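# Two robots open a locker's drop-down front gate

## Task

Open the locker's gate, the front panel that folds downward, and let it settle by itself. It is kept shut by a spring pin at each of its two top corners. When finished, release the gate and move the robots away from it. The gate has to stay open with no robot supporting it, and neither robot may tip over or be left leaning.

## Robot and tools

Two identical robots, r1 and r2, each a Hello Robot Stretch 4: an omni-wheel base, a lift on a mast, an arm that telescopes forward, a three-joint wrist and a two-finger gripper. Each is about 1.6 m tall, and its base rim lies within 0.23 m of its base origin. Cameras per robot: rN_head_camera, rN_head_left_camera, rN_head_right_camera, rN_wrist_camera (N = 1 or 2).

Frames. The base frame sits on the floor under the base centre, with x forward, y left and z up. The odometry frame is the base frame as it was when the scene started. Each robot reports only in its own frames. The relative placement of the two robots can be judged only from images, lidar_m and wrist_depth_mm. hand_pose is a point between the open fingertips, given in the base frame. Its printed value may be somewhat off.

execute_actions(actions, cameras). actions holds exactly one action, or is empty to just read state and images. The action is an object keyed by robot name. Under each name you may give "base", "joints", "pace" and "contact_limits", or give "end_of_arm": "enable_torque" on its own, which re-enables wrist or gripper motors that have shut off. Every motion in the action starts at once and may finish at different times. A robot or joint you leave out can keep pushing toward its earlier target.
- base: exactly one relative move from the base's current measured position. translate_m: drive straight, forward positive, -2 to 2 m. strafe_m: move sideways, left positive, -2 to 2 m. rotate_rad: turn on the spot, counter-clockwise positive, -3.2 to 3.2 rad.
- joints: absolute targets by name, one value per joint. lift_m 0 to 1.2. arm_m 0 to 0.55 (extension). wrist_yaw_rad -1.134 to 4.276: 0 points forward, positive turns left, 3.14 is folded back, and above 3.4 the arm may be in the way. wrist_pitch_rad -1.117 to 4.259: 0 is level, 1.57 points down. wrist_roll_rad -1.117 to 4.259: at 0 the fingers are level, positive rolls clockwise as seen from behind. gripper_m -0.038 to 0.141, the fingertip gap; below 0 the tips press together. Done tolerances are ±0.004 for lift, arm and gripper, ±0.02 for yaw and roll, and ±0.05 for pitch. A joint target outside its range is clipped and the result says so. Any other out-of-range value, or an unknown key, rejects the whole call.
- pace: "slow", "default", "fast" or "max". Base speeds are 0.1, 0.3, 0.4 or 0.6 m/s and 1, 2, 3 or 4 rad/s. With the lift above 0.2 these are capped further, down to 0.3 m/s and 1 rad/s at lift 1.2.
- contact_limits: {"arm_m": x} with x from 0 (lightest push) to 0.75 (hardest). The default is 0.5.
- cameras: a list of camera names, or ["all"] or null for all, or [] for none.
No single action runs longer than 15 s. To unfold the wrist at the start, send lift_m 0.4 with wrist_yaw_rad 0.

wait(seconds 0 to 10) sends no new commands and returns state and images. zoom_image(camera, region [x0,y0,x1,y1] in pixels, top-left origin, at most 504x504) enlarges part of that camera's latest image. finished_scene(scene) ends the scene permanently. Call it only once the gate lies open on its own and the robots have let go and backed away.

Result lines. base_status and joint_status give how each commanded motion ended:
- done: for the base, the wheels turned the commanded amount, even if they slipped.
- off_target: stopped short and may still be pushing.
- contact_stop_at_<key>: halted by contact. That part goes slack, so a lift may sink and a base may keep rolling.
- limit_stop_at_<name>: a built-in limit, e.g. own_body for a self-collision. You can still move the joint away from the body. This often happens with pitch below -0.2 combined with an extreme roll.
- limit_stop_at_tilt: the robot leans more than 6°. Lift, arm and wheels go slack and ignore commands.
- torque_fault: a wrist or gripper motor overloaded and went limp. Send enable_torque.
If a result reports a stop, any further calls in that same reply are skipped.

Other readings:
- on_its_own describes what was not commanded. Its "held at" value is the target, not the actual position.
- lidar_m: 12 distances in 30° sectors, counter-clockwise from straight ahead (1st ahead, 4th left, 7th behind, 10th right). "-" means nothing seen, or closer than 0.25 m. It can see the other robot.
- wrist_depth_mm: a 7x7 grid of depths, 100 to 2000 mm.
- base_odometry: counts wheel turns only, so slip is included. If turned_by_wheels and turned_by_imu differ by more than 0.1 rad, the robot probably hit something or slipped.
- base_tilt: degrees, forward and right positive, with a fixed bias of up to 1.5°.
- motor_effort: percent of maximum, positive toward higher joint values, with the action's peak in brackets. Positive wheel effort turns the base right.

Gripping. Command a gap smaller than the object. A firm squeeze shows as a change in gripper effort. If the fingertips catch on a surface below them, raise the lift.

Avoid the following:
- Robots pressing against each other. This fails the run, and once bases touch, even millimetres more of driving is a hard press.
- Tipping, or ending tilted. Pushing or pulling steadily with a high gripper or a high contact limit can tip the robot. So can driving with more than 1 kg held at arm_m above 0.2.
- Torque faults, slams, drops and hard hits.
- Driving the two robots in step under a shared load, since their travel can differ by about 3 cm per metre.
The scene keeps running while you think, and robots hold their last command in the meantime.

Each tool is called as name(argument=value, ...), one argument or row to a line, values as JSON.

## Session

execute_actions(
  actions=[
    {"r1":{"joints":{"lift_m":0.62,"wrist_yaw_rad":0,"gripper_m":0.05},"pace":"fast"},"r2":{"joints":{"lift_m":0.62,"wrist_yaw_rad":0,"gripper_m":0.05},"pace":"fast"}},
  ],
  cameras=["r1_head_camera","r1_head_left_camera","r1_wrist_camera","r2_head_camera","r2_head_left_camera","r2_wrist_camera"],
)

Scene clock: 2.33 s.
r1.base_odometry: x=+0.000 y=+0.000 heading=+0.000 (m, m, rad; r1's odometry frame)
r1.turned_by_wheels: +0.000 (rad since the last result)
r1.turned_by_imu: +0.000 (rad since the last result)
r1.base_tilt: forward=-0.3 right=-0.1 (deg)
r1.lidar_m: 1.20 1.54 3.30 3.36 2.60 2.62 2.30 1.57 1.47 1.51 1.22 1.16
r1.base_status: not commanded
r1.joint_positions: lift_m=+0.620 arm_m=+0.001 wrist_yaw_rad=+0.000 wrist_pitch_rad=-0.006 wrist_roll_rad=-0.012 gripper_m=+0.050
r1.joint_status: all done
r1.motor_effort: lift_m=+22(26) arm_m=-1(1) wrist_yaw_rad=-3(8) wrist_pitch_rad=-8(8) wrist_roll_rad=-1(1) gripper_m=-4(2) wheel_0=+0(0) wheel_1=+0(0) wheel_2=+0(0) (%)
r1.hand_pose: x=+0.4601 y=-0.0873 z=+0.7996 quat_wxyz=(+1.000, -0.006, -0.003, +0.000) (m; r1's base frame)
r1.wrist_depth_mm: 1499 1308 1138 1008 891 809 741 / 1537 1336 1138 1008 904 820 750 / 1537 1336 1138 1025 904 820 741 / 1576 1366 1160 1025 917 820 759 / 1576 1366 1182 1008 891 820 759 / 1618 1366 198 1008 192 831 768 / 1618 1397 1160 111 904 820 768
r2.base_odometry: x=+0.000 y=+0.000 heading=+0.000 (m, m, rad; r2's odometry frame)
r2.turned_by_wheels: +0.000 (rad since the last result)
r2.turned_by_imu: +0.001 (rad since the last result)
r2.base_tilt: forward=+1.0 right=+0.3 (deg)
r2.lidar_m: 1.54 1.25 1.24 1.38 1.62 1.59 1.80 2.86 3.47 3.85 2.36 2.89
r2.base_status: not commanded
r2.joint_positions: lift_m=+0.620 arm_m=-0.001 wrist_yaw_rad=+0.001 wrist_pitch_rad=-0.002 wrist_roll_rad=+0.002 gripper_m=+0.050
r2.joint_status: all done
r2.motor_effort: lift_m=+24(27) arm_m=+0(0) wrist_yaw_rad=-2(6) wrist_pitch_rad=-7(8) wrist_roll_rad=+2(0) gripper_m=-4(1) wheel_0=+0(0) wheel_1=+0(0) wheel_2=+0(0) (%)
r2.hand_pose: x=+0.4585 y=-0.0872 z=+0.7985 quat_wxyz=(+1.000, +0.001, -0.001, +0.000) (m; r2's base frame)
r2.wrist_depth_mm: 1008 1182 1430 1863 - - - / 1025 1205 1430 1808 - - - / 1042 1229 1430 1921 - - - / 1008 1205 1464 1921 - - - / 1025 1205 1464 1921 - - - / 1025 1205 192 1921 195 - - / 1025 1118 1464 141 - 1983 -
pictures: r1_head_camera, r1_head_left_camera, r1_wrist_camera, r2_head_camera, r2_head_left_camera, r2_wrist_camera
Images, in order (width x height): r1_head_camera 420x560, r1_head_left_camera 420x672, r1_wrist_camera 616x392, r2_head_camera 420x560, r2_head_left_camera 420x672, r2_wrist_camera 616x392.

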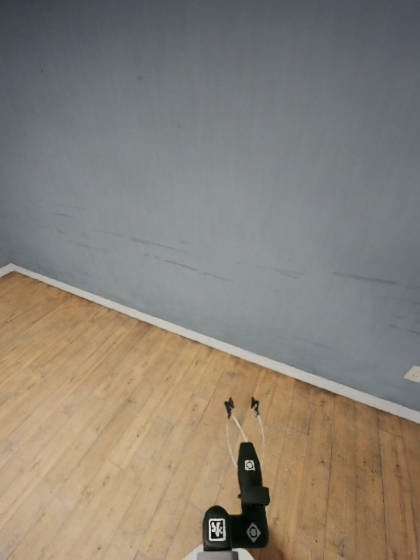

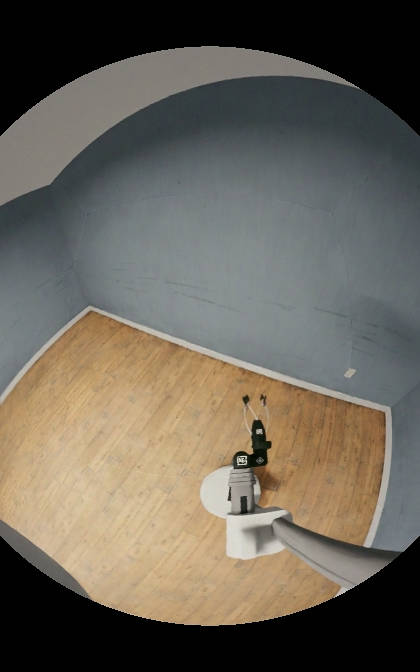

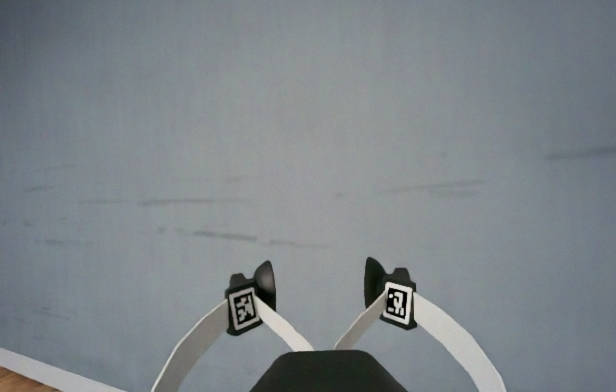

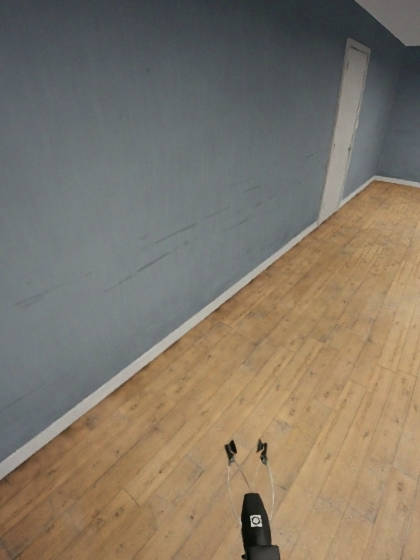

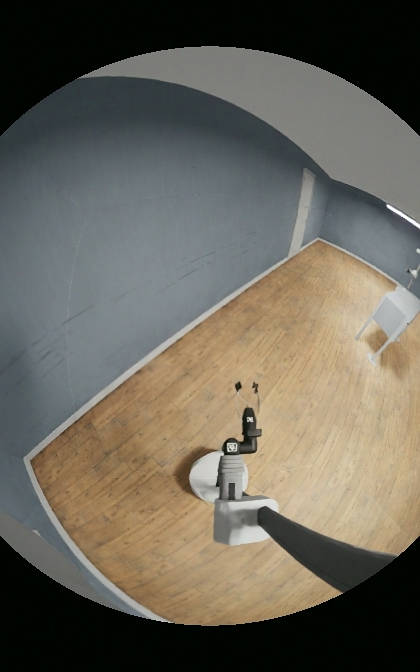

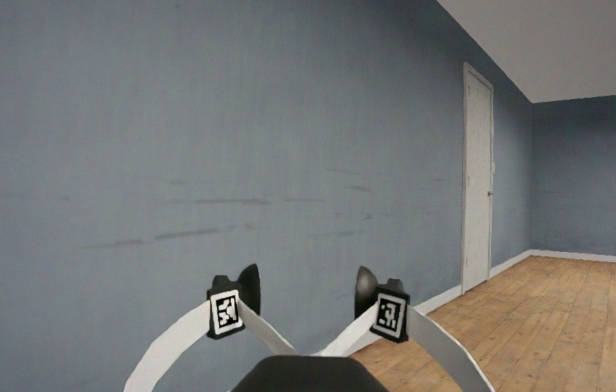

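execute_actions(
  actions=[
    {"r1":{"base":{"rotate_rad":2.2},"pace":"fast"},"r2":{"base":{"rotate_rad":-1.0},"pace":"fast"}},
  ],
  cameras=["r1_head_camera","r2_head_camera"],
)

Scene clock: 8.80 s.
r1.base_odometry: x=+0.000 y=+0.000 heading=+2.200 (m, m, rad; r1's odometry frame)
r1.turned_by_wheels: +2.200 (rad since the last result)
r1.turned_by_imu: +2.165 (rad since the last result)
r1.base_tilt: forward=-0.3 right=+0.0 (deg)
r1.lidar_m: 2.61 2.69 2.03 1.52 1.46 1.55 1.20 1.15 1.22 1.71 3.29 3.46
r1.base_status: done
r1.joint_positions: lift_m=+0.620 arm_m=+0.001 wrist_yaw_rad=+0.000 wrist_pitch_rad=-0.006 wrist_roll_rad=-0.012 gripper_m=+0.050
r1.joint_status: not commanded
r1.motor_effort: lift_m=+21(22) arm_m=-1(1) wrist_yaw_rad=-3(3) wrist_pitch_rad=-8(8) wrist_roll_rad=-1(2) gripper_m=-4(3) wheel_0=-1(6) wheel_1=+0(3) wheel_2=+0(10) (%)
r1.hand_pose: x=+0.4601 y=-0.0873 z=+0.7997 quat_wxyz=(+1.000, -0.006, -0.003, +0.000) (m; r1's base frame)
r1.wrist_depth_mm: - - - - - - - / - - - - - - - / - - - - - - - / - - - - - - - / - - - - - - - / - - 198 - 191 - - / 1808 1756 1661 111 1708 1576 1661
r2.base_odometry: x=+0.000 y=+0.000 heading=-0.999 (m, m, rad; r2's odometry frame)
r2.turned_by_wheels: -0.999 (rad since the last result)
r2.turned_by_imu: -1.004 (rad since the last result)
r2.base_tilt: forward=+1.0 right=+0.3 (deg)
r2.lidar_m: 2.34 2.69 1.49 1.25 1.23 1.45 1.58 1.57 1.80 3.08 3.47 3.97
r2.base_status: done
r2.joint_positions: lift_m=+0.620 arm_m=-0.001 wrist_yaw_rad=+0.000 wrist_pitch_rad=-0.002 wrist_roll_rad=+0.002 gripper_m=+0.050
r2.joint_status: not commanded
r2.motor_effort: lift_m=+22(24) arm_m=+0(0) wrist_yaw_rad=-1(3) wrist_pitch_rad=-7(7) wrist_roll_rad=+1(1) gripper_m=-1(3) wheel_0=+2(9) wheel_1=+2(9) wheel_2=+4(10) (%)
r2.hand_pose: x=+0.4585 y=-0.0874 z=+0.7986 quat_wxyz=(+1.000, +0.001, -0.001, +0.000) (m; r2's base frame)
r2.wrist_depth_mm: - - - - - - - / - - - - - - - / - - - - - - - / - - - - - - - / - - - - - - - / - - 191 - 194 - - / 1863 1863 - 141 1983 1983 -
pictures: r1_head_camera, r2_head_camera
Images, in order (width x height): r1_head_camera 420x560, r2_head_camera 420x560.

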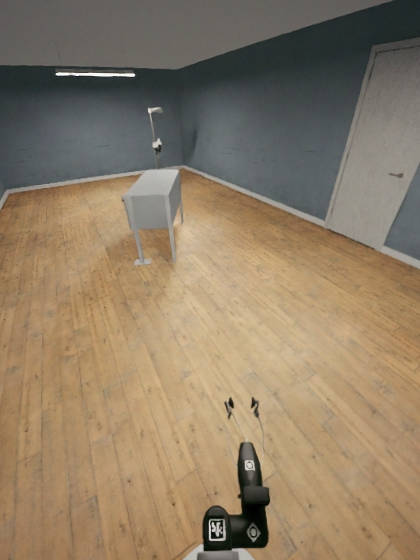

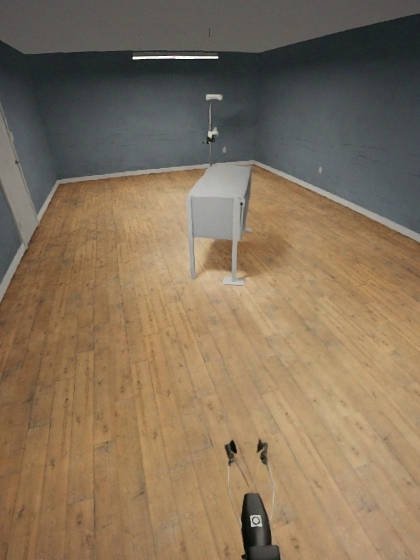

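execute_actions(
  actions=[
    {"r1":{"base":{"rotate_rad":0.3},"pace":"fast"},"r2":{"base":{"translate_m":1.3},"pace":"fast"}},
  ],
  cameras=[],
)

execute_actions(
  actions=[
    {"r1":{"base":{"translate_m":1.6},"pace":"fast"}},
  ],
  cameras=["r1_head_camera","r2_head_camera","r1_wrist_camera","r2_wrist_camera"],
)

Scene clock: 18.17 s.
r1.base_odometry: x=+0.000 y=+0.000 heading=+2.500 (m, m, rad; r1's odometry frame)
r1.turned_by_wheels: +0.300 (rad since the last result)
r1.turned_by_imu: +0.295 (rad since the last result)
r1.base_tilt: forward=-0.2 right=+0.0 (deg)
r1.lidar_m: 2.59 2.69 1.65 1.47 1.47 1.31 1.16 1.17 1.42 2.65 3.30 3.92
r1.base_status: done
r1.joint_positions: lift_m=+0.620 arm_m=+0.001 wrist_yaw_rad=+0.000 wrist_pitch_rad=-0.006 wrist_roll_rad=-0.012 gripper_m=+0.050
r1.joint_status: not commanded
r1.motor_effort: lift_m=+21(21) arm_m=-1(1) wrist_yaw_rad=-3(2) wrist_pitch_rad=-8(8) wrist_roll_rad=-1(1) gripper_m=-3(5) wheel_0=+0(3) wheel_1=+0(8) wheel_2=+0(6) (%)
r1.hand_pose: x=+0.4601 y=-0.0874 z=+0.7997 quat_wxyz=(+1.000, -0.006, -0.003, +0.000) (m; r1's base frame)
r1.wrist_depth_mm: - - - - - - - / - - - - - - - / - - - - - - - / - - - - - - - / - - - - - - - / - - 198 - 192 - - / 1808 1808 1661 111 1708 1537 1618
r2.base_odometry: x=+0.703 y=-1.093 heading=-0.999 (m, m, rad; r2's odometry frame)
r2.turned_by_wheels: +0.000 (rad since the last result)
r2.turned_by_imu: +0.002 (rad since the last result)
r2.base_tilt: forward=+0.9 right=+0.3 (deg)
r2.lidar_m: 1.06 3.44 1.91 1.60 1.60 1.88 2.86 2.79 3.17 3.06 3.04 1.13
r2.base_status: done
r2.joint_positions: lift_m=+0.620 arm_m=-0.001 wrist_yaw_rad=+0.000 wrist_pitch_rad=-0.002 wrist_roll_rad=+0.002 gripper_m=+0.050
r2.joint_status: not commanded
r2.motor_effort: lift_m=+22(22) arm_m=+0(1) wrist_yaw_rad=-1(2) wrist_pitch_rad=-7(8) wrist_roll_rad=+1(2) gripper_m=-2(4) wheel_0=+1(9) wheel_1=+2(9) wheel_2=+0(15) (%)
r2.hand_pose: x=+0.4585 y=-0.0874 z=+0.7986 quat_wxyz=(+1.000, +0.001, -0.001, +0.000) (m; r2's base frame)
r2.wrist_depth_mm: - - - - - - - / - - - - - - - / - - - - - - - / - - - - - - - / - - 931 878 878 - - / - - 192 878 193 - - / 1921 1808 917 141 854 - -
pictures: none
No camera images: the call's "cameras" was empty. Leave "cameras" out to get every camera's image.

Scene clock: 23.53 s.
r1.base_odometry: x=-1.282 y=+0.958 heading=+2.500 (m, m, rad; r1's odometry frame)
r1.turned_by_wheels: +0.000 (rad since the last result)
r1.turned_by_imu: -0.004 (rad since the last result)
r1.base_tilt: forward=-0.1 right=-0.2 (deg)
r1.lidar_m: 1.07 3.28 2.01 1.79 1.80 2.15 2.72 2.74 3.29 2.91 2.97 1.05
r1.base_status: done
r1.joint_positions: lift_m=+0.620 arm_m=+0.001 wrist_yaw_rad=+0.000 wrist_pitch_rad=-0.006 wrist_roll_rad=-0.012 gripper_m=+0.050
r1.joint_status: not commanded
r1.motor_effort: lift_m=+21(21) arm_m=-1(1) wrist_yaw_rad=-4(2) wrist_pitch_rad=-8(8) wrist_roll_rad=-2(1) gripper_m=-3(2) wheel_0=-1(3) wheel_1=-1(7) wheel_2=-1(12) (%)
r1.hand_pose: x=+0.4601 y=-0.0874 z=+0.7997 quat_wxyz=(+1.000, -0.006, -0.003, +0.000) (m; r1's base frame)
r1.wrist_depth_mm: - - - - - - - / - - - - - - - / - - - - - - - / - - - 1336 917 - - / - - - 842 788 - - / - - 198 842 191 - - / 1808 1808 1537 111 798 1464 1661
r2.base_odometry: x=+0.703 y=-1.093 heading=-0.999 (m, m, rad; r2's odometry frame)
r2.turned_by_wheels: +0.000 (rad since the last result)
r2.turned_by_imu: +0.002 (rad since the last result)
r2.base_tilt: forward=+0.9 right=+0.2 (deg)
r2.lidar_m: 1.05 3.50 1.94 1.65 1.64 1.87 2.85 2.81 3.23 3.07 3.07 1.07
r2.base_status: not commanded
r2.joint_positions: lift_m=+0.620 arm_m=-0.001 wrist_yaw_rad=+0.000 wrist_pitch_rad=-0.002 wrist_roll_rad=+0.002 gripper_m=+0.050
r2.joint_status: not commanded
r2.motor_effort: lift_m=+22(22) arm_m=-1(0) wrist_yaw_rad=-1(1) wrist_pitch_rad=-8(8) wrist_roll_rad=+2(1) gripper_m=-3(4) wheel_0=+2(2) wheel_1=+2(2) wheel_2=+0(1) (%)
r2.hand_pose: x=+0.4585 y=-0.0874 z=+0.7986 quat_wxyz=(+1.000, +0.001, -0.001, +0.000) (m; r2's base frame)
r2.wrist_depth_mm: - - - - - - - / - - - - - - - / - - - - - - - / - - - - - - - / - - 931 891 878 - - / - - 191 891 193 - - / 1921 1808 931 141 854 1983 -
pictures: r1_head_camera, r1_wrist_camera, r2_head_camera, r2_wrist_camera
Images, in order (width x height): r1_head_camera 420x560, r1_wrist_camera 616x392, r2_head_camera 420x560, r2_wrist_camera 616x392.

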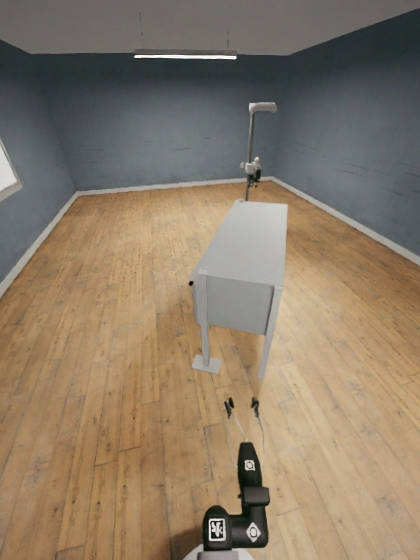

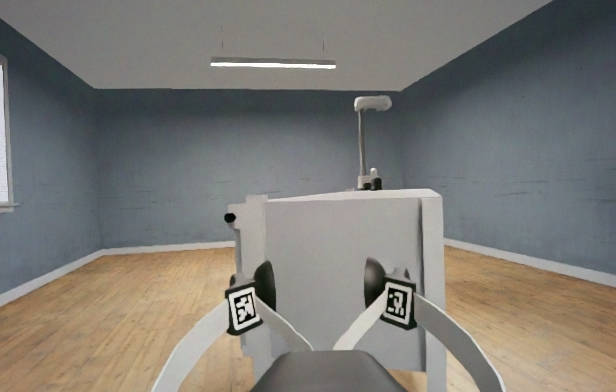

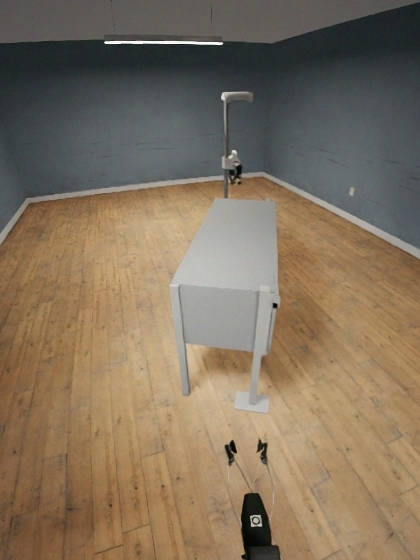

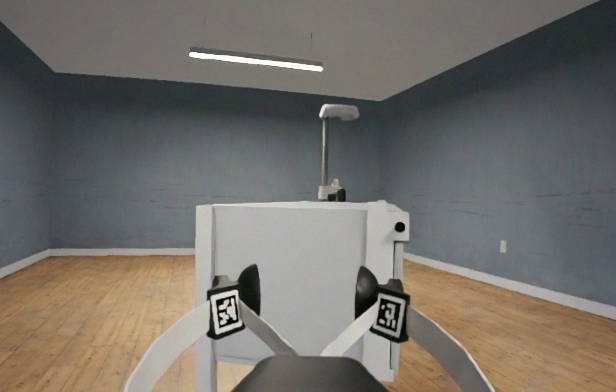

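execute_actions(
  actions=[
    {"r1":{"base":{"rotate_rad":-0.25}},"r2":{"base":{"rotate_rad":-0.12}}},
  ],
  cameras=[],
)

execute_actions(
  actions=[
    {"r1":{"base":{"strafe_m":0.44},"joints":{"arm_m":0.2}},"r2":{"base":{"strafe_m":-0.06},"joints":{"arm_m":0.25}}},
  ],
  cameras=["r1_wrist_camera","r2_wrist_camera"],
)

Scene clock: 33.87 s.
r1.base_odometry: x=-1.282 y=+0.958 heading=+2.250 (m, m, rad; r1's odometry frame)
r1.turned_by_wheels: -0.250 (rad since the last result)
r1.turned_by_imu: -0.246 (rad since the last result)
r1.base_tilt: forward=-0.4 right=-0.2 (deg)
r1.lidar_m: 1.03 1.10 2.38 1.81 1.78 1.90 2.79 2.72 2.89 3.04 2.92 3.16
r1.base_status: done
r1.joint_positions: lift_m=+0.620 arm_m=+0.001 wrist_yaw_rad=+0.000 wrist_pitch_rad=-0.006 wrist_roll_rad=-0.012 gripper_m=+0.050
r1.joint_status: not commanded
r1.motor_effort: lift_m=+21(21) arm_m=-1(1) wrist_yaw_rad=+0(2) wrist_pitch_rad=-8(8) wrist_roll_rad=-1(1) gripper_m=-4(1) wheel_0=+1(5) wheel_1=+1(3) wheel_2=+0(5) (%)
r1.hand_pose: x=+0.4601 y=-0.0874 z=+0.7997 quat_wxyz=(+1.000, -0.006, -0.003, +0.000) (m; r1's base frame)
r1.wrist_depth_mm: - - - - - - - / - - - - - - - / - - - - - - - / - - - - - - - / - 831 831 820 - - - / - 842 198 831 192 - - / 1863 842 842 111 1708 1576 1661
r2.base_odometry: x=+0.703 y=-1.093 heading=-1.119 (m, m, rad; r2's odometry frame)
r2.turned_by_wheels: -0.120 (rad since the last result)
r2.turned_by_imu: -0.119 (rad since the last result)
r2.base_tilt: forward=+0.9 right=+0.2 (deg)
r2.lidar_m: 1.07 1.15 2.11 1.63 1.64 1.80 2.66 2.83 3.02 3.11 3.05 3.32
r2.base_status: done
r2.joint_positions: lift_m=+0.620 arm_m=-0.001 wrist_yaw_rad=+0.000 wrist_pitch_rad=-0.002 wrist_roll_rad=+0.002 gripper_m=+0.050
r2.joint_status: not commanded
r2.motor_effort: lift_m=+22(22) arm_m=+0(1) wrist_yaw_rad=-1(1) wrist_pitch_rad=-8(8) wrist_roll_rad=+1(1) gripper_m=-2(3) wheel_0=+1(6) wheel_1=+0(8) wheel_2=+4(8) (%)
r2.hand_pose: x=+0.4585 y=-0.0874 z=+0.7986 quat_wxyz=(+1.000, +0.001, -0.001, +0.000) (m; r2's base frame)
r2.wrist_depth_mm: - - - - - - - / - - - - - - - / - - - - - - - / - - - - - - - / - - 917 904 - - - / - - 192 904 194 - - / 1983 1808 904 141 1983 - -
pictures: none
No camera images: the call's "cameras" was empty. Leave "cameras" out to get every camera's image.

Scene clock: 36.67 s.
r1.base_odometry: x=-1.624 y=+0.681 heading=+2.250 (m, m, rad; r1's odometry frame)
r1.turned_by_wheels: +0.000 (rad since the last result)
r1.turned_by_imu: +0.000 (rad since the last result)
r1.base_tilt: forward=-0.2 right=-0.1 (deg)
r1.lidar_m: 1.07 4.27 1.84 1.43 1.38 1.48 2.21 2.91 3.12 3.45 3.35 1.12
r1.base_status: done
r1.joint_positions: lift_m=+0.620 arm_m=+0.199 wrist_yaw_rad=+0.000 wrist_pitch_rad=-0.006 wrist_roll_rad=-0.012 gripper_m=+0.050
r1.joint_status: all done
r1.motor_effort: lift_m=+21(21) arm_m=+6(7) wrist_yaw_rad=-1(2) wrist_pitch_rad=-8(8) wrist_roll_rad=-1(1) gripper_m=-5(4) wheel_0=+1(10) wheel_1=-2(9) wheel_2=+0(5) (%)
r1.hand_pose: x=+0.6582 y=-0.0874 z=+0.7998 quat_wxyz=(+1.000, -0.006, -0.003, +0.000) (m; r1's base frame)
r1.wrist_depth_mm: - - - - - - - / - - - - - - - / - - - - - - - / - - - - 842 647 - / - - - 640 640 640 627 / - - 198 627 191 640 634 / 1863 1808 1661 111 640 640 640
r2.base_odometry: x=+0.649 y=-1.120 heading=-1.119 (m, m, rad; r2's odometry frame)
r2.turned_by_wheels: +0.000 (rad since the last result)
r2.turned_by_imu: +0.001 (rad since the last result)
r2.base_tilt: forward=+0.9 right=+0.3 (deg)
r2.lidar_m: 1.04 1.13 2.19 1.71 1.70 1.84 2.73 2.80 3.02 3.03 2.99 3.29
r2.base_status: done
r2.joint_positions: lift_m=+0.620 arm_m=+0.249 wrist_yaw_rad=+0.000 wrist_pitch_rad=-0.002 wrist_roll_rad=+0.002 gripper_m=+0.050
r2.joint_status: all done
r2.motor_effort: lift_m=+22(22) arm_m=+6(6) wrist_yaw_rad=-2(1) wrist_pitch_rad=-7(8) wrist_roll_rad=+2(1) gripper_m=-2(3) wheel_0=+1(10) wheel_1=-2(10) wheel_2=+0(3) (%)
r2.hand_pose: x=+0.7083 y=-0.0874 z=+0.7987 quat_wxyz=(+1.000, +0.001, -0.001, +0.000) (m; r2's base frame)
r2.wrist_depth_mm: - - - - - - - / - - - - - - - / - - - - - - - / - - - - - - - / 661 654 654 615 - - - / 668 654 193 621 194 - - / 654 661 640 140 1983 1983 -
pictures: r1_wrist_camera, r2_wrist_camera
Images, in order (width x height): r1_wrist_camera 616x392, r2_wrist_camera 616x392.

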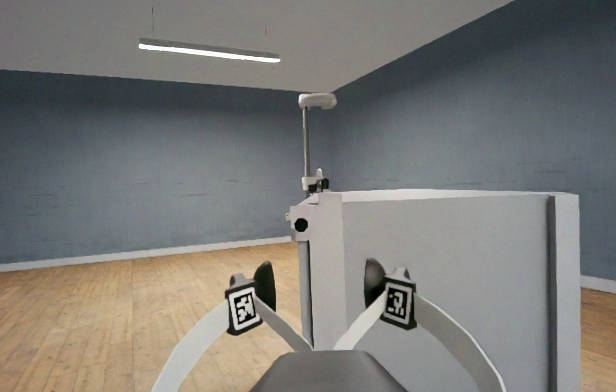

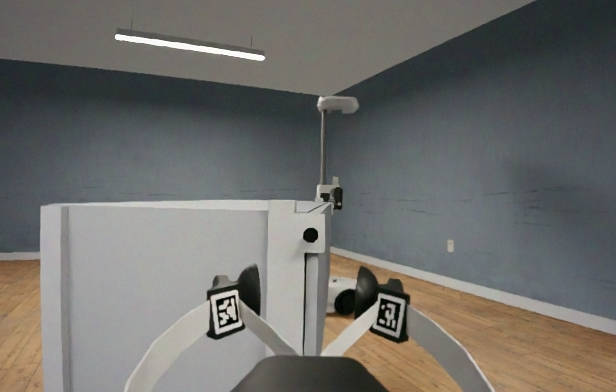

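execute_actions(
  actions=[
    {"r1":{"base":{"strafe_m":0.03},"joints":{"lift_m":0.63,"arm_m":0.3,"gripper_m":0.04}},"r2":{"base":{"translate_m":0.2},"joints":{"arm_m":0.35,"gripper_m":0.04}}},
  ],
  cameras=[],
)

execute_actions(
  actions=[
    {"r1":{"base":{"translate_m":0.2}}},
  ],
  cameras=["r1_wrist_camera","r2_wrist_camera"],
)

Scene clock: 43.80 s.
r1.base_odometry: x=-1.648 y=+0.663 heading=+2.250 (m, m, rad; r1's odometry frame)
r1.turned_by_wheels: +0.000 (rad since the last result)
r1.turned_by_imu: +0.000 (rad since the last result)
r1.base_tilt: forward=-0.2 right=-0.2 (deg)
r1.lidar_m: 1.03 4.17 1.83 1.40 1.34 1.46 2.12 2.92 3.14 3.47 3.35 1.12
r1.base_status: done
r1.joint_positions: lift_m=+0.630 arm_m=+0.299 wrist_yaw_rad=+0.000 wrist_pitch_rad=-0.006 wrist_roll_rad=-0.012 gripper_m=+0.040
r1.joint_status: all done
r1.motor_effort: lift_m=+22(26) arm_m=+7(4) wrist_yaw_rad=-2(1) wrist_pitch_rad=-7(7) wrist_roll_rad=-2(1) gripper_m=-5(4) wheel_0=+1(8) wheel_1=-2(9) wheel_2=+0(1) (%)
r1.hand_pose: x=+0.7582 y=-0.0874 z=+0.8097 quat_wxyz=(+1.000, -0.006, -0.003, +0.000) (m; r1's base frame)
r1.wrist_depth_mm: - - - - - - - / - - - - - - - / - - - - - - - / - - - - 1138 866 - / - - - - 544 539 535 / - - - 535 192 539 535 / 1863 1808 1661 111 549 539 544
r2.base_odometry: x=+0.737 y=-1.299 heading=-1.119 (m, m, rad; r2's odometry frame)
r2.turned_by_wheels: +0.000 (rad since the last result)
r2.turned_by_imu: +0.001 (rad since the last result)
r2.base_tilt: forward=+0.9 right=+0.3 (deg)
r2.lidar_m: 0.87 0.95 2.27 1.81 1.79 1.94 2.89 3.00 3.21 2.98 2.93 3.18
r2.base_status: done
r2.joint_positions: lift_m=+0.620 arm_m=+0.349 wrist_yaw_rad=+0.000 wrist_pitch_rad=-0.002 wrist_roll_rad=+0.002 gripper_m=+0.040
r2.joint_status: all done
r2.motor_effort: lift_m=+22(22) arm_m=+6(13) wrist_yaw_rad=-1(1) wrist_pitch_rad=-7(7) wrist_roll_rad=+0(3) gripper_m=-3(3) wheel_0=+2(9) wheel_1=+2(6) wheel_2=-3(12) (%)
r2.hand_pose: x=+0.8084 y=-0.0874 z=+0.7987 quat_wxyz=(+1.000, +0.001, -0.001, +0.000) (m; r2's base frame)
r2.wrist_depth_mm: - - - - - - - / - - - - - - - / - - - - - - - / - - - - - - - / 343 338 334 312 - - - / 345 340 193 310 196 - - / 345 342 314 142 1921 1983 -
pictures: none
No camera images: the call's "cameras" was empty. Leave "cameras" out to get every camera's image.

Scene clock: 45.87 s.
r1.base_odometry: x=-1.773 y=+0.818 heading=+2.250 (m, m, rad; r1's odometry frame)
r1.turned_by_wheels: +0.000 (rad since the last result)
r1.turned_by_imu: -0.001 (rad since the last result)
r1.base_tilt: forward=-0.2 right=-0.1 (deg)
r1.lidar_m: 0.81 4.45 1.93 1.48 1.43 1.56 2.28 3.10 3.30 3.39 3.27 0.91
r1.base_status: done
r1.joint_positions: lift_m=+0.630 arm_m=+0.299 wrist_yaw_rad=+0.000 wrist_pitch_rad=-0.006 wrist_roll_rad=-0.012 gripper_m=+0.040
r1.joint_status: not commanded
r1.motor_effort: lift_m=+22(22) arm_m=+6(6) wrist_yaw_rad=-2(2) wrist_pitch_rad=-8(8) wrist_roll_rad=-1(1) gripper_m=-6(4) wheel_0=-1(6) wheel_1=+1(5) wheel_2=+0(7) (%)
r1.hand_pose: x=+0.7582 y=-0.0874 z=+0.8097 quat_wxyz=(+1.000, -0.006, -0.003, +0.000) (m; r1's base frame)
r1.wrist_depth_mm: - - - - - - - / - - - - - - - / - - - - - - - / - - - - 1138 866 - / - - - 345 334 347 345 / - - - 345 192 349 345 / 1863 1808 1708 111 336 347 347
r2.base_odometry: x=+0.737 y=-1.299 heading=-1.119 (m, m, rad; r2's odometry frame)
r2.turned_by_wheels: +0.000 (rad since the last result)
r2.turned_by_imu: +0.001 (rad since the last result)
r2.base_tilt: forward=+0.9 right=+0.3 (deg)
r2.lidar_m: 0.86 0.95 2.30 1.83 1.76 1.91 2.88 2.98 3.22 2.99 2.95 3.19
r2.base_status: not commanded
r2.joint_positions: lift_m=+0.620 arm_m=+0.349 wrist_yaw_rad=+0.000 wrist_pitch_rad=-0.002 wrist_roll_rad=+0.002 gripper_m=+0.040
r2.joint_status: not commanded
r2.motor_effort: lift_m=+22(22) arm_m=+6(6) wrist_yaw_rad=-2(1) wrist_pitch_rad=-7(8) wrist_roll_rad=+1(1) gripper_m=-5(2) wheel_0=+2(2) wheel_1=+2(2) wheel_2=-4(3) (%)
r2.hand_pose: x=+0.8084 y=-0.0874 z=+0.7987 quat_wxyz=(+1.000, +0.001, -0.001, +0.000) (m; r2's base frame)
r2.wrist_depth_mm: - - - - - - - / - - - - - - - / - - - - - - - / - - - - - - - / 345 342 332 310 - - - / 343 340 194 310 196 - - / 347 342 314 142 1921 1921 -
pictures: r1_wrist_camera, r2_wrist_camera
Images, in order (width x height): r1_wrist_camera 616x392, r2_wrist_camera 616x392.

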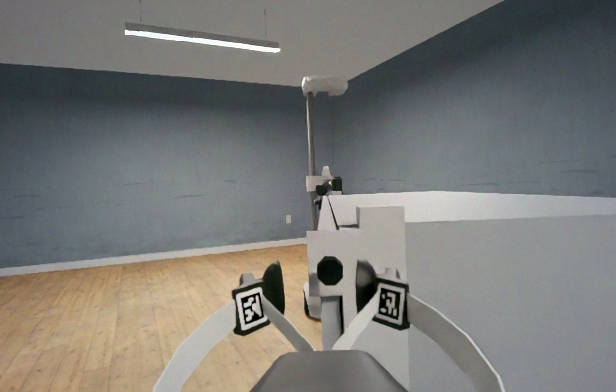

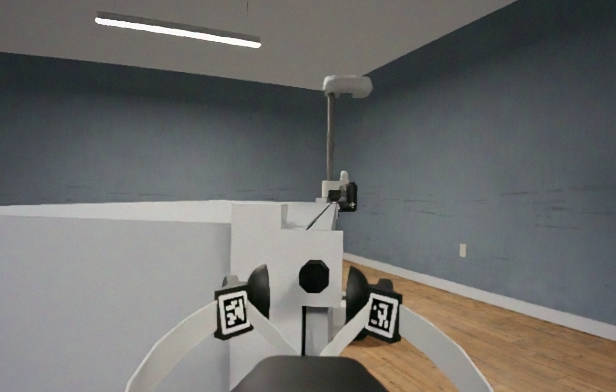

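execute_actions(
  actions=[
    {"r1":{"base":{"strafe_m":-0.008},"joints":{"arm_m":0.37,"gripper_m":0.03},"contact_limits":{"arm_m":0.3}},"r2":{"joints":{"arm_m":0.41,"gripper_m":0.03},"contact_limits":{"arm_m":0.3}}},
  ],
  cameras=["r1_wrist_camera","r2_wrist_camera"],
)

Scene clock: 56.53 s.
r1.base_odometry: x=-1.767 y=+0.823 heading=+2.250 (m, m, rad; r1's odometry frame)
r1.turned_by_wheels: +0.000 (rad since the last result)
r1.turned_by_imu: +0.000 (rad since the last result)
r1.base_tilt: forward=-0.2 right=-0.1 (deg)
r1.lidar_m: 0.87 4.47 1.95 1.49 1.45 1.55 2.27 3.11 3.32 3.36 3.29 0.91
r1.base_status: done
r1.joint_positions: lift_m=+0.630 arm_m=+0.369 wrist_yaw_rad=+0.000 wrist_pitch_rad=-0.006 wrist_roll_rad=-0.012 gripper_m=+0.030
r1.joint_status: all done
r1.motor_effort: lift_m=+22(22) arm_m=+7(7) wrist_yaw_rad=-2(1) wrist_pitch_rad=-8(8) wrist_roll_rad=-1(1) gripper_m=-1(2) wheel_0=+0(4) wheel_1=+0(6) wheel_2=-1(3) (%)
r1.contact_limits: arm_m 0.3
r1.hand_pose: x=+0.8282 y=-0.0874 z=+0.8097 quat_wxyz=(+1.000, -0.006, -0.003, +0.000) (m; r1's base frame)
r1.wrist_depth_mm: - - - - - - - / - - - - - - - / - - - - - - - / - - - - 1118 866 - / - - - 276 265 277 277 / - - - 266 191 279 278 / 1863 1808 1661 111 265 279 278
r2.base_odometry: x=+0.737 y=-1.299 heading=-1.119 (m, m, rad; r2's odometry frame)
r2.turned_by_wheels: +0.000 (rad since the last result)
r2.turned_by_imu: +0.001 (rad since the last result)
r2.base_tilt: forward=+1.0 right=+0.3 (deg)
r2.lidar_m: 0.87 0.95 2.28 1.82 1.79 1.92 2.87 2.98 3.22 2.98 2.92 3.19
r2.base_status: not commanded
r2.joint_positions: lift_m=+0.620 arm_m=+0.409 wrist_yaw_rad=+0.000 wrist_pitch_rad=-0.002 wrist_roll_rad=+0.002 gripper_m=+0.030
r2.joint_status: all done
r2.motor_effort: lift_m=+22(22) arm_m=+6(8) wrist_yaw_rad=-1(0) wrist_pitch_rad=-7(7) wrist_roll_rad=+2(1) gripper_m=-5(4) wheel_0=+2(2) wheel_1=+2(2) wheel_2=-3(3) (%)
r2.contact_limits: arm_m 0.3
r2.hand_pose: x=+0.8683 y=-0.0874 z=+0.7987 quat_wxyz=(+1.000, +0.001, -0.001, +0.000) (m; r2's base frame)
r2.wrist_depth_mm: - - - - - - - / - - - - - - - / - - - - - - - / - - - - - - - / 281 277 254 250 - - - / 283 278 191 213 193 - - / 282 277 252 146 1983 - -
pictures: r1_wrist_camera, r2_wrist_camera
Images, in order (width x height): r1_wrist_camera 616x392, r2_wrist_camera 616x392.

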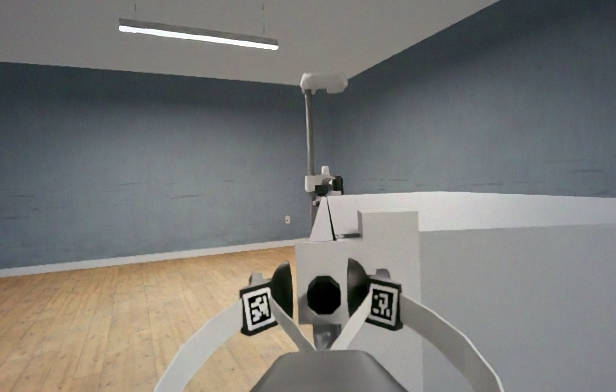

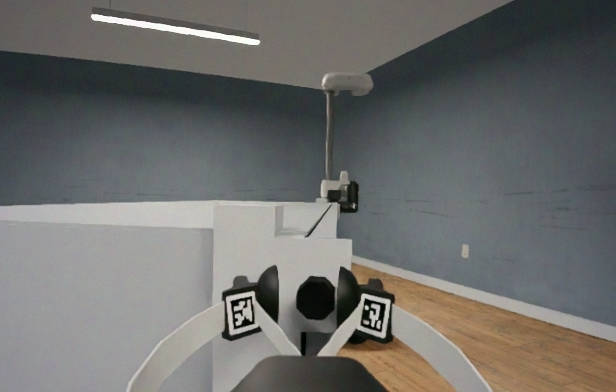

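Well placed. Advance, squeeze, pull.

execute_actions(
  actions=[
    {"r1":{"joints":{"arm_m":0.398,"gripper_m":0.018,"lift_m":0.626}},"r2":{"joints":{"arm_m":0.425,"gripper_m":0.018}}},
  ],
  cameras=[],
)

execute_actions(
  actions=[
    {"r1":{"joints":{"arm_m":0.408,"gripper_m":-0.038}},"r2":{"joints":{"arm_m":0.434,"gripper_m":-0.038}}},
  ],
  cameras=["r1_wrist_camera","r2_wrist_camera"],
)

execute_actions(
  actions=[
    {"r1":{"joints":{"arm_m":0.36},"pace":"slow"},"r2":{"joints":{"arm_m":0.386},"pace":"slow"}},
  ],
  cameras=["r1_wrist_camera","r2_wrist_camera","r1_head_camera","r2_head_camera"],
)

Scene clock: 62.53 s.
r1.base_odometry: x=-1.767 y=+0.823 heading=+2.249 (m, m, rad; r1's odometry frame)
r1.turned_by_wheels: +0.000 (rad since the last result)
r1.turned_by_imu: +0.000 (rad since the last result)
r1.base_tilt: forward=-0.2 right=-0.1 (deg)
r1.lidar_m: 0.87 4.45 1.94 1.50 1.45 1.56 2.28 3.09 3.28 3.38 3.29 0.92
r1.base_status: not commanded
r1.joint_positions: lift_m=+0.626 arm_m=+0.396 wrist_yaw_rad=-0.003 wrist_pitch_rad=-0.006 wrist_roll_rad=-0.012 gripper_m=+0.018
r1.joint_status: all done
r1.motor_effort: lift_m=+16(18) arm_m=+9(8) wrist_yaw_rad=+8(9) wrist_pitch_rad=-7(8) wrist_roll_rad=-1(1) gripper_m=-6(6) wheel_0=+1(1) wheel_1=+0(0) wheel_2=-3(3) (%)
r1.hand_pose: x=+0.8555 y=-0.0884 z=+0.8062 quat_wxyz=(+1.000, -0.006, -0.003, -0.002) (m; r1's base frame)
r1.wrist_depth_mm: - - - - - - - / - - - - - - - / - - - - - - - / - - - - 1008 778 676 / - - - 244 238 253 251 / - - - 205 187 254 252 / 1808 1808 1661 111 238 253 253
r2.base_odometry: x=+0.737 y=-1.299 heading=-1.119 (m, m, rad; r2's odometry frame)
r2.turned_by_wheels: +0.000 (rad since the last result)
r2.turned_by_imu: +0.001 (rad since the last result)
r2.base_tilt: forward=+0.9 right=+0.3 (deg)
r2.lidar_m: 0.89 0.95 2.32 1.81 1.77 1.93 2.90 2.99 3.22 3.01 2.93 3.22
r2.base_status: not commanded
r2.joint_positions: lift_m=+0.620 arm_m=+0.423 wrist_yaw_rad=-0.007 wrist_pitch_rad=-0.002 wrist_roll_rad=+0.002 gripper_m=+0.018
r2.joint_status: all done
r2.on_its_own: wrist_yaw_rad is at rest, and its effort (+18) is outside its rest range (-13 to +13)
r2.motor_effort: lift_m=+22(22) arm_m=+12(13) wrist_yaw_rad=+18(19) wrist_pitch_rad=-7(7) wrist_roll_rad=+3(1) gripper_m=-4(6) wheel_0=+2(2) wheel_1=+2(2) wheel_2=-3(3) (%)
r2.hand_pose: x=+0.8816 y=-0.0894 z=+0.7987 quat_wxyz=(+1.000, +0.001, -0.001, -0.003) (m; r2's base frame)
r2.wrist_depth_mm: - - - - - - - / - - - - - - - / - - - - - - - / - - - - - - - / 267 264 239 236 - - - / 268 263 188 220 190 - - / 267 263 238 146 1921 1863 -
pictures: none
No camera images: the call's "cameras" was empty. Leave "cameras" out to get every camera's image.

Scene clock: 63.80 s.
r1.base_odometry: x=-1.767 y=+0.823 heading=+2.249 (m, m, rad; r1's odometry frame)
r1.turned_by_wheels: +0.000 (rad since the last result)
r1.turned_by_imu: +0.000 (rad since the last result)
r1.base_tilt: forward=-0.3 right=-0.1 (deg)
r1.lidar_m: 0.87 4.46 1.96 1.49 1.46 1.54 2.29 3.10 3.30 3.38 3.27 0.90
r1.base_status: not commanded
r1.joint_positions: lift_m=+0.626 arm_m=+0.407 wrist_yaw_rad=+0.001 wrist_pitch_rad=-0.006 wrist_roll_rad=-0.012 gripper_m=-0.037
r1.joint_status: all done
r1.motor_effort: lift_m=+16(16) arm_m=+3(14) wrist_yaw_rad=-3(27) wrist_pitch_rad=-7(7) wrist_roll_rad=-1(1) gripper_m=-28(26) wheel_0=-2(5) wheel_1=-3(2) wheel_2=-1(10) (%)
r1.hand_pose: x=+0.8668 y=-0.0873 z=+0.8063 quat_wxyz=(+1.000, -0.006, -0.003, +0.000) (m; r1's base frame)
r1.wrist_depth_mm: - - - - - - - / - - - - - - - / - - - - - - - / - - - - 1060 798 691 / - - - 251 225 241 240 / - - 183 193 181 242 240 / 1863 1708 1708 111 227 243 240
r2.base_odometry: x=+0.737 y=-1.299 heading=-1.119 (m, m, rad; r2's odometry frame)
r2.turned_by_wheels: +0.000 (rad since the last result)
r2.turned_by_imu: +0.000 (rad since the last result)
r2.base_tilt: forward=+0.9 right=+0.3 (deg)
r2.lidar_m: 0.85 0.93 2.31 1.83 1.78 1.93 2.87 2.99 3.19 2.97 2.92 3.21
r2.base_status: not commanded
r2.joint_positions: lift_m=+0.620 arm_m=+0.433 wrist_yaw_rad=-0.002 wrist_pitch_rad=-0.002 wrist_roll_rad=+0.002 gripper_m=-0.037
r2.joint_status: all done
r2.motor_effort: lift_m=+22(22) arm_m=+4(19) wrist_yaw_rad=+3(30) wrist_pitch_rad=-8(7) wrist_roll_rad=+2(2) gripper_m=-21(21) wheel_0=+0(3) wheel_1=+0(2) wheel_2=-6(8) (%)
r2.hand_pose: x=+0.8925 y=-0.0879 z=+0.7986 quat_wxyz=(+1.000, +0.001, -0.001, -0.001) (m; r2's base frame)
r2.wrist_depth_mm: - - - - - - - / - - - - - - - / - - - - - - - / - - - - - - - / 255 252 227 224 - - - / 256 251 178 193 183 - - / 255 200 228 221 1863 154 -
pictures: r1_wrist_camera, r2_wrist_camera
Images, in order (width x height): r1_wrist_camera 616x392, r2_wrist_camera 616x392.

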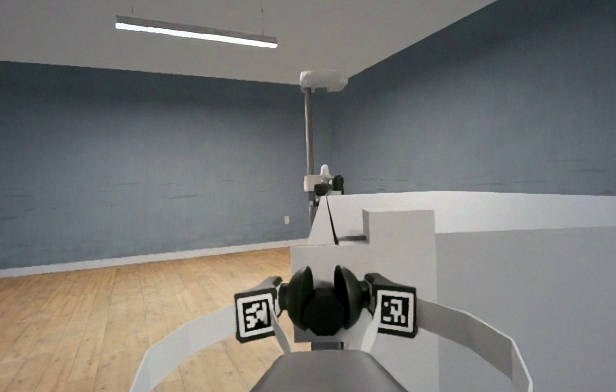

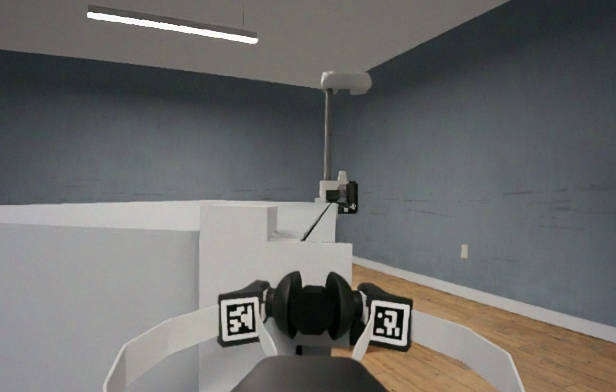

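Scene clock: 65.47 s.
r1.base_odometry: x=-1.767 y=+0.823 heading=+2.250 (m, m, rad; r1's odometry frame)
r1.turned_by_wheels: +0.000 (rad since the last result)
r1.turned_by_imu: +0.000 (rad since the last result)
r1.base_tilt: forward=-0.2 right=-0.2 (deg)
r1.lidar_m: 0.86 0.92 1.95 1.51 1.45 1.56 2.28 3.10 3.30 3.36 3.27 0.92
r1.base_status: not commanded
r1.joint_positions: lift_m=+0.626 arm_m=+0.361 wrist_yaw_rad=+0.000 wrist_pitch_rad=-0.006 wrist_roll_rad=-0.012 gripper_m=-0.037
r1.joint_status: all done
r1.motor_effort: lift_m=+16(16) arm_m=-7(14) wrist_yaw_rad=-3(12) wrist_pitch_rad=-7(7) wrist_roll_rad=-1(2) gripper_m=-20(32) wheel_0=+2(4) wheel_1=-1(4) wheel_2=-1(4) (%)
r1.hand_pose: x=+0.8206 y=-0.0873 z=+0.8063 quat_wxyz=(+1.000, -0.006, -0.003, +0.000) (m; r1's base frame)
r1.wrist_depth_mm: - - - - - - - / - - - - - - - / - - - - - - - / - - - - 1025 788 683 / - - - 293 273 286 283 / - - 1255 200 182 287 285 / 1808 1808 741 111 273 286 286
r2.base_odometry: x=+0.737 y=-1.300 heading=-1.119 (m, m, rad; r2's odometry frame)
r2.turned_by_wheels: +0.000 (rad since the last result)
r2.turned_by_imu: +0.001 (rad since the last result)
r2.base_tilt: forward=+1.0 right=+0.3 (deg)
r2.lidar_m: 0.87 0.94 2.30 1.79 1.77 1.94 2.90 2.97 3.20 2.99 2.92 0.88
r2.base_status: not commanded
r2.joint_positions: lift_m=+0.620 arm_m=+0.387 wrist_yaw_rad=+0.001 wrist_pitch_rad=-0.002 wrist_roll_rad=+0.002 gripper_m=-0.038
r2.joint_status: all done
r2.motor_effort: lift_m=+22(22) arm_m=-6(12) wrist_yaw_rad=-3(8) wrist_pitch_rad=-8(10) wrist_roll_rad=+2(2) gripper_m=-16(27) wheel_0=-1(4) wheel_1=-1(0) wheel_2=+0(6) (%)
r2.hand_pose: x=+0.8465 y=-0.0873 z=+0.7986 quat_wxyz=(+1.000, +0.001, -0.001, +0.000) (m; r2's base frame)
r2.wrist_depth_mm: - - - - - - - / - - - - - - - / - - - - - - - / - - - - - - - / 304 301 294 271 - - - / 304 300 182 198 1160 - - / 303 297 274 181 809 1308 -
pictures: r1_head_camera, r1_wrist_camera, r2_head_camera, r2_wrist_camera
Images, in order (width x height): r1_head_camera 420x560, r1_wrist_camera 616x392, r2_head_camera 420x560, r2_wrist_camera 616x392.

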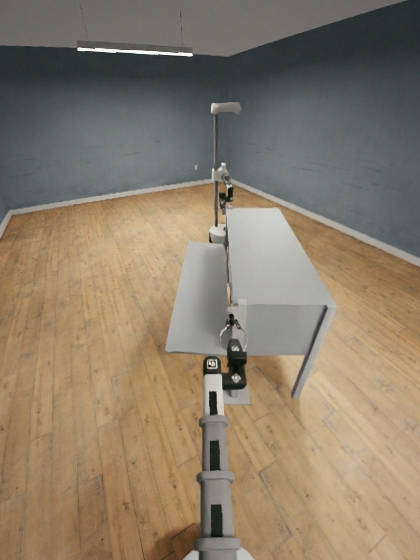

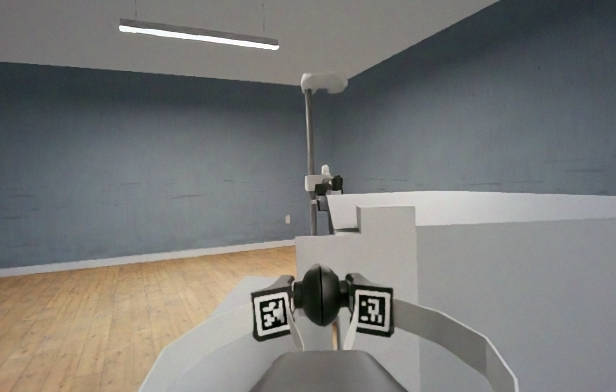

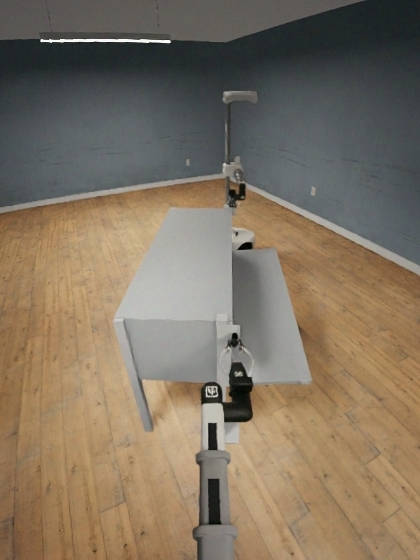

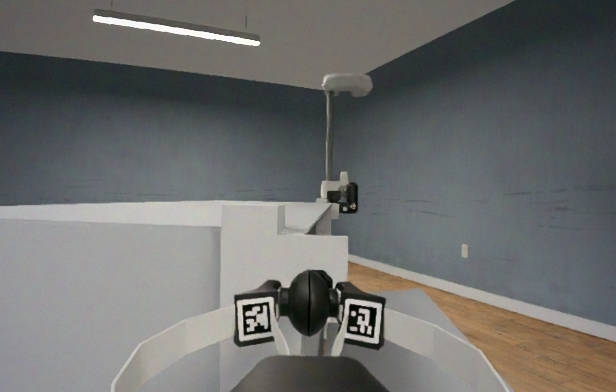

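The gate is falling open. Retract and let it settle.

execute_actions(
  actions=[
    {"r1":{"joints":{"arm_m":0.05,"gripper_m":0.03},"pace":"fast"},"r2":{"joints":{"arm_m":0.05,"gripper_m":0.03},"pace":"fast"}},
  ],
  cameras=[],
)

wait(
  seconds=5,
)

finished_scene(
  scene=2,
)

Scene clock: 70.83 s.
r1.base_odometry: x=-1.767 y=+0.823 heading=+2.250 (m, m, rad; r1's odometry frame)
r1.turned_by_wheels: +0.000 (rad since the last result)
r1.turned_by_imu: +0.000 (rad since the last result)
r1.base_tilt: forward=-0.3 right=-0.2 (deg)
r1.lidar_m: 0.85 4.48 1.96 1.51 1.46 1.55 2.29 3.10 3.31 3.36 3.28 0.91
r1.base_status: not commanded
r1.joint_positions: lift_m=+0.626 arm_m=+0.051 wrist_yaw_rad=+0.000 wrist_pitch_rad=-0.006 wrist_roll_rad=-0.012 gripper_m=+0.030
r1.joint_status: all done
r1.motor_effort: lift_m=+16(16) arm_m=-7(3) wrist_yaw_rad=+0(3) wrist_pitch_rad=-8(8) wrist_roll_rad=-1(1) gripper_m=-3(18) wheel_0=+2(2) wheel_1=-1(1) wheel_2=-2(2) (%)
r1.hand_pose: x=+0.5106 y=-0.0875 z=+0.8061 quat_wxyz=(+1.000, -0.006, -0.003, +0.000) (m; r1's base frame)
r1.wrist_depth_mm: - - - - - - - / - - - - - - - / - - - - - - - / - - - - 1098 820 - / - - - - 597 591 585 / - - - 585 191 585 591 / 1863 1808 1708 111 597 585 585
r2.base_odometry: x=+0.737 y=-1.300 heading=-1.119 (m, m, rad; r2's odometry frame)
r2.turned_by_wheels: +0.000 (rad since the last result)
r2.turned_by_imu: +0.001 (rad since the last result)
r2.base_tilt: forward=+0.9 right=+0.3 (deg)
r2.lidar_m: 0.86 0.97 2.29 1.82 1.77 1.91 2.88 2.99 3.21 2.98 2.91 3.20
r2.base_status: not commanded
r2.joint_positions: lift_m=+0.620 arm_m=+0.051 wrist_yaw_rad=+0.000 wrist_pitch_rad=-0.002 wrist_roll_rad=+0.002 gripper_m=+0.030
r2.joint_status: all done
r2.motor_effort: lift_m=+22(22) arm_m=-6(11) wrist_yaw_rad=+0(2) wrist_pitch_rad=-8(8) wrist_roll_rad=+2(1) gripper_m=-5(17) wheel_0=-1(2) wheel_1=-1(1) wheel_2=+0(0) (%)
r2.hand_pose: x=+0.5105 y=-0.0875 z=+0.7986 quat_wxyz=(+1.000, +0.001, -0.001, +0.000) (m; r2's base frame)
r2.wrist_depth_mm: - - - - - - - / - - - - - - - / - - - - - - - / - - - - - - - / 661 654 640 609 - - - / 668 654 191 609 193 - - / 654 654 634 145 1983 - -
pictures: none
No camera images: the call's "cameras" was empty. Leave "cameras" out to get every camera's image.

Scene clock: 75.83 s.
r1.base_odometry: x=-1.767 y=+0.823 heading=+2.250 (m, m, rad; r1's odometry frame)
r1.turned_by_wheels: +0.000 (rad since the last result)
r1.turned_by_imu: +0.000 (rad since the last result)
r1.base_tilt: forward=-0.3 right=-0.1 (deg)
r1.lidar_m: 0.85 4.48 1.93 1.49 1.45 1.55 2.29 3.11 3.32 3.37 3.27 0.91
r1.base_status: not commanded
r1.joint_positions: lift_m=+0.626 arm_m=+0.051 wrist_yaw_rad=+0.000 wrist_pitch_rad=-0.006 wrist_roll_rad=-0.012 gripper_m=+0.030
r1.joint_status: all done
r1.motor_effort: lift_m=+16(16) arm_m=-7(3) wrist_yaw_rad=-1(3) wrist_pitch_rad=-8(8) wrist_roll_rad=-1(1) gripper_m=-6(18) wheel_0=+2(2) wheel_1=-1(1) wheel_2=-2(2) (%)
r1.hand_pose: x=+0.5106 y=-0.0875 z=+0.8061 quat_wxyz=(+1.000, -0.006, -0.003, +0.000) (m; r1's base frame)
r1.wrist_depth_mm: - - - - - - - / - - - - - - - / - - - - - - - / - - - - 1098 831 - / - - - - 591 591 580 / - - - 585 191 591 585 / 1921 1808 1661 111 597 591 585
r2.base_odometry: x=+0.737 y=-1.300 heading=-1.119 (m, m, rad; r2's odometry frame)
r2.turned_by_wheels: +0.000 (rad since the last result)
r2.turned_by_imu: +0.001 (rad since the last result)
r2.base_tilt: forward=+0.9 right=+0.3 (deg)
r2.lidar_m: 0.86 0.98 2.29 1.80 1.77 1.93 2.91 2.98 3.25 2.98 2.94 3.21
r2.base_status: not commanded
r2.joint_positions: lift_m=+0.620 arm_m=+0.051 wrist_yaw_rad=+0.000 wrist_pitch_rad=-0.002 wrist_roll_rad=+0.002 gripper_m=+0.030
r2.joint_status: all done
r2.motor_effort: lift_m=+22(22) arm_m=-6(11) wrist_yaw_rad=+0(2) wrist_pitch_rad=-8(8) wrist_roll_rad=+3(1) gripper_m=-4(17) wheel_0=-1(2) wheel_1=-1(1) wheel_2=+0(0) (%)
r2.hand_pose: x=+0.5105 y=-0.0875 z=+0.7986 quat_wxyz=(+1.000, +0.001, -0.001, +0.000) (m; r2's base frame)
r2.wrist_depth_mm: - - - - - - - / - - - - - - - / - - - - - - - / - - - - - - - / 654 654 640 609 - - - / 654 654 191 615 194 - - / 661 654 634 146 1921 1983 -
wait: 5.00 s; at rest by 0.27 s
pictures: r1_head_camera, r1_head_left_camera, r1_head_right_camera, r1_wrist_camera, r2_head_camera, r2_head_left_camera, r2_head_right_camera, r2_wrist_camera
Images, in order (width x height): r1_head_camera 420x560, r1_head_left_camera 420x672, r1_head_right_camera 420x672, r1_wrist_camera 616x392, r2_head_camera 420x560, r2_head_left_camera 420x672, r2_head_right_camera 420x672, r2_wrist_camera 616x392.

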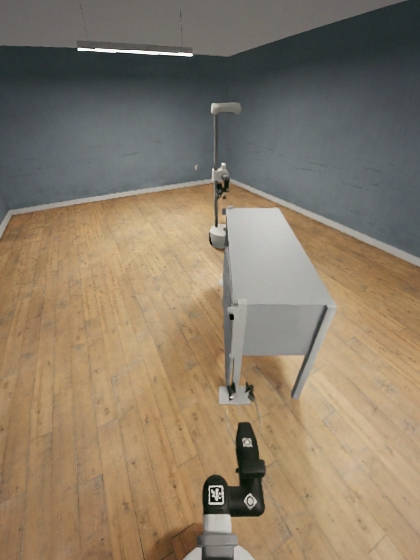

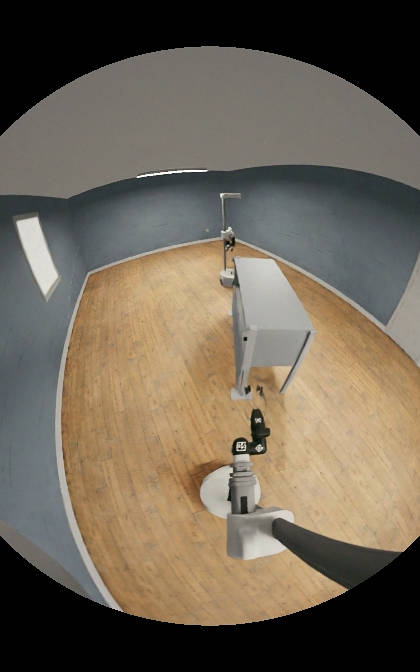

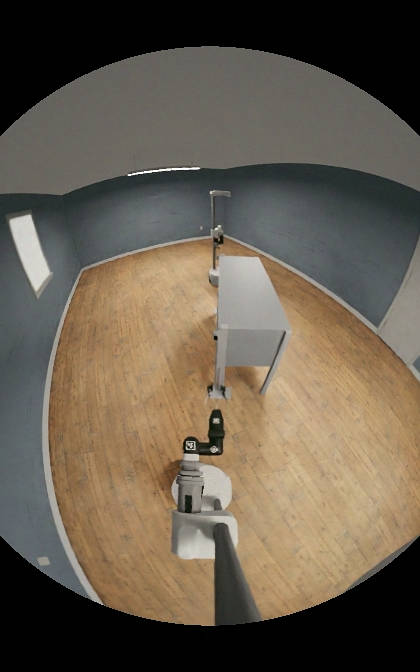

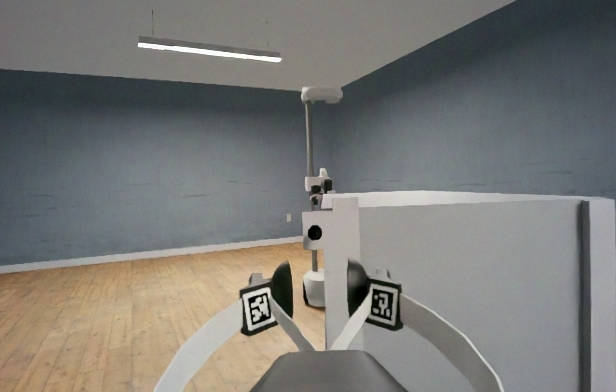

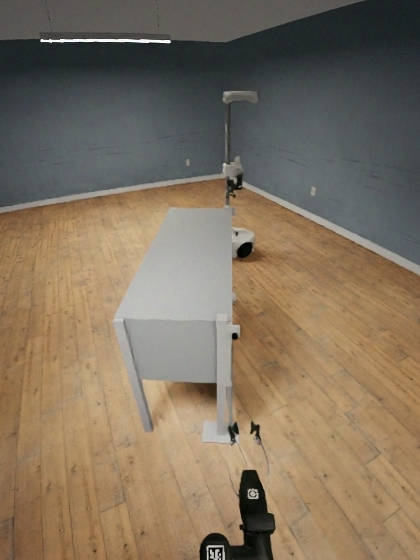

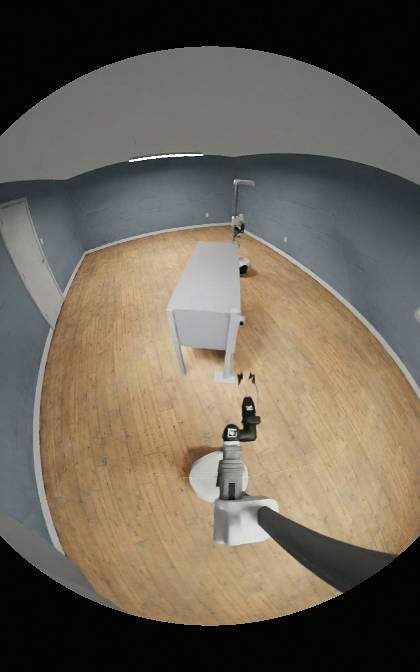

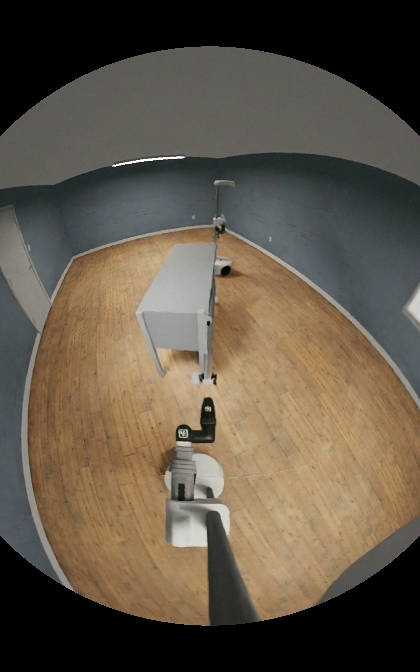

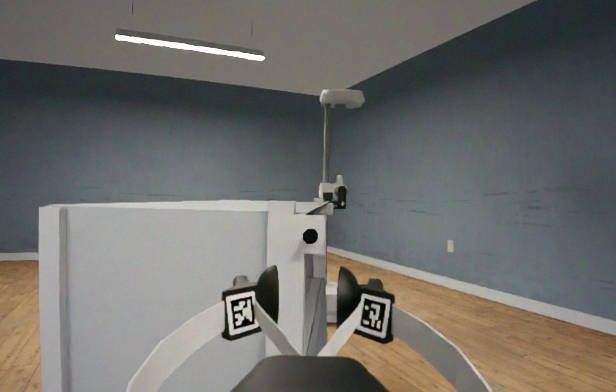

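The scene is finished: the task was done.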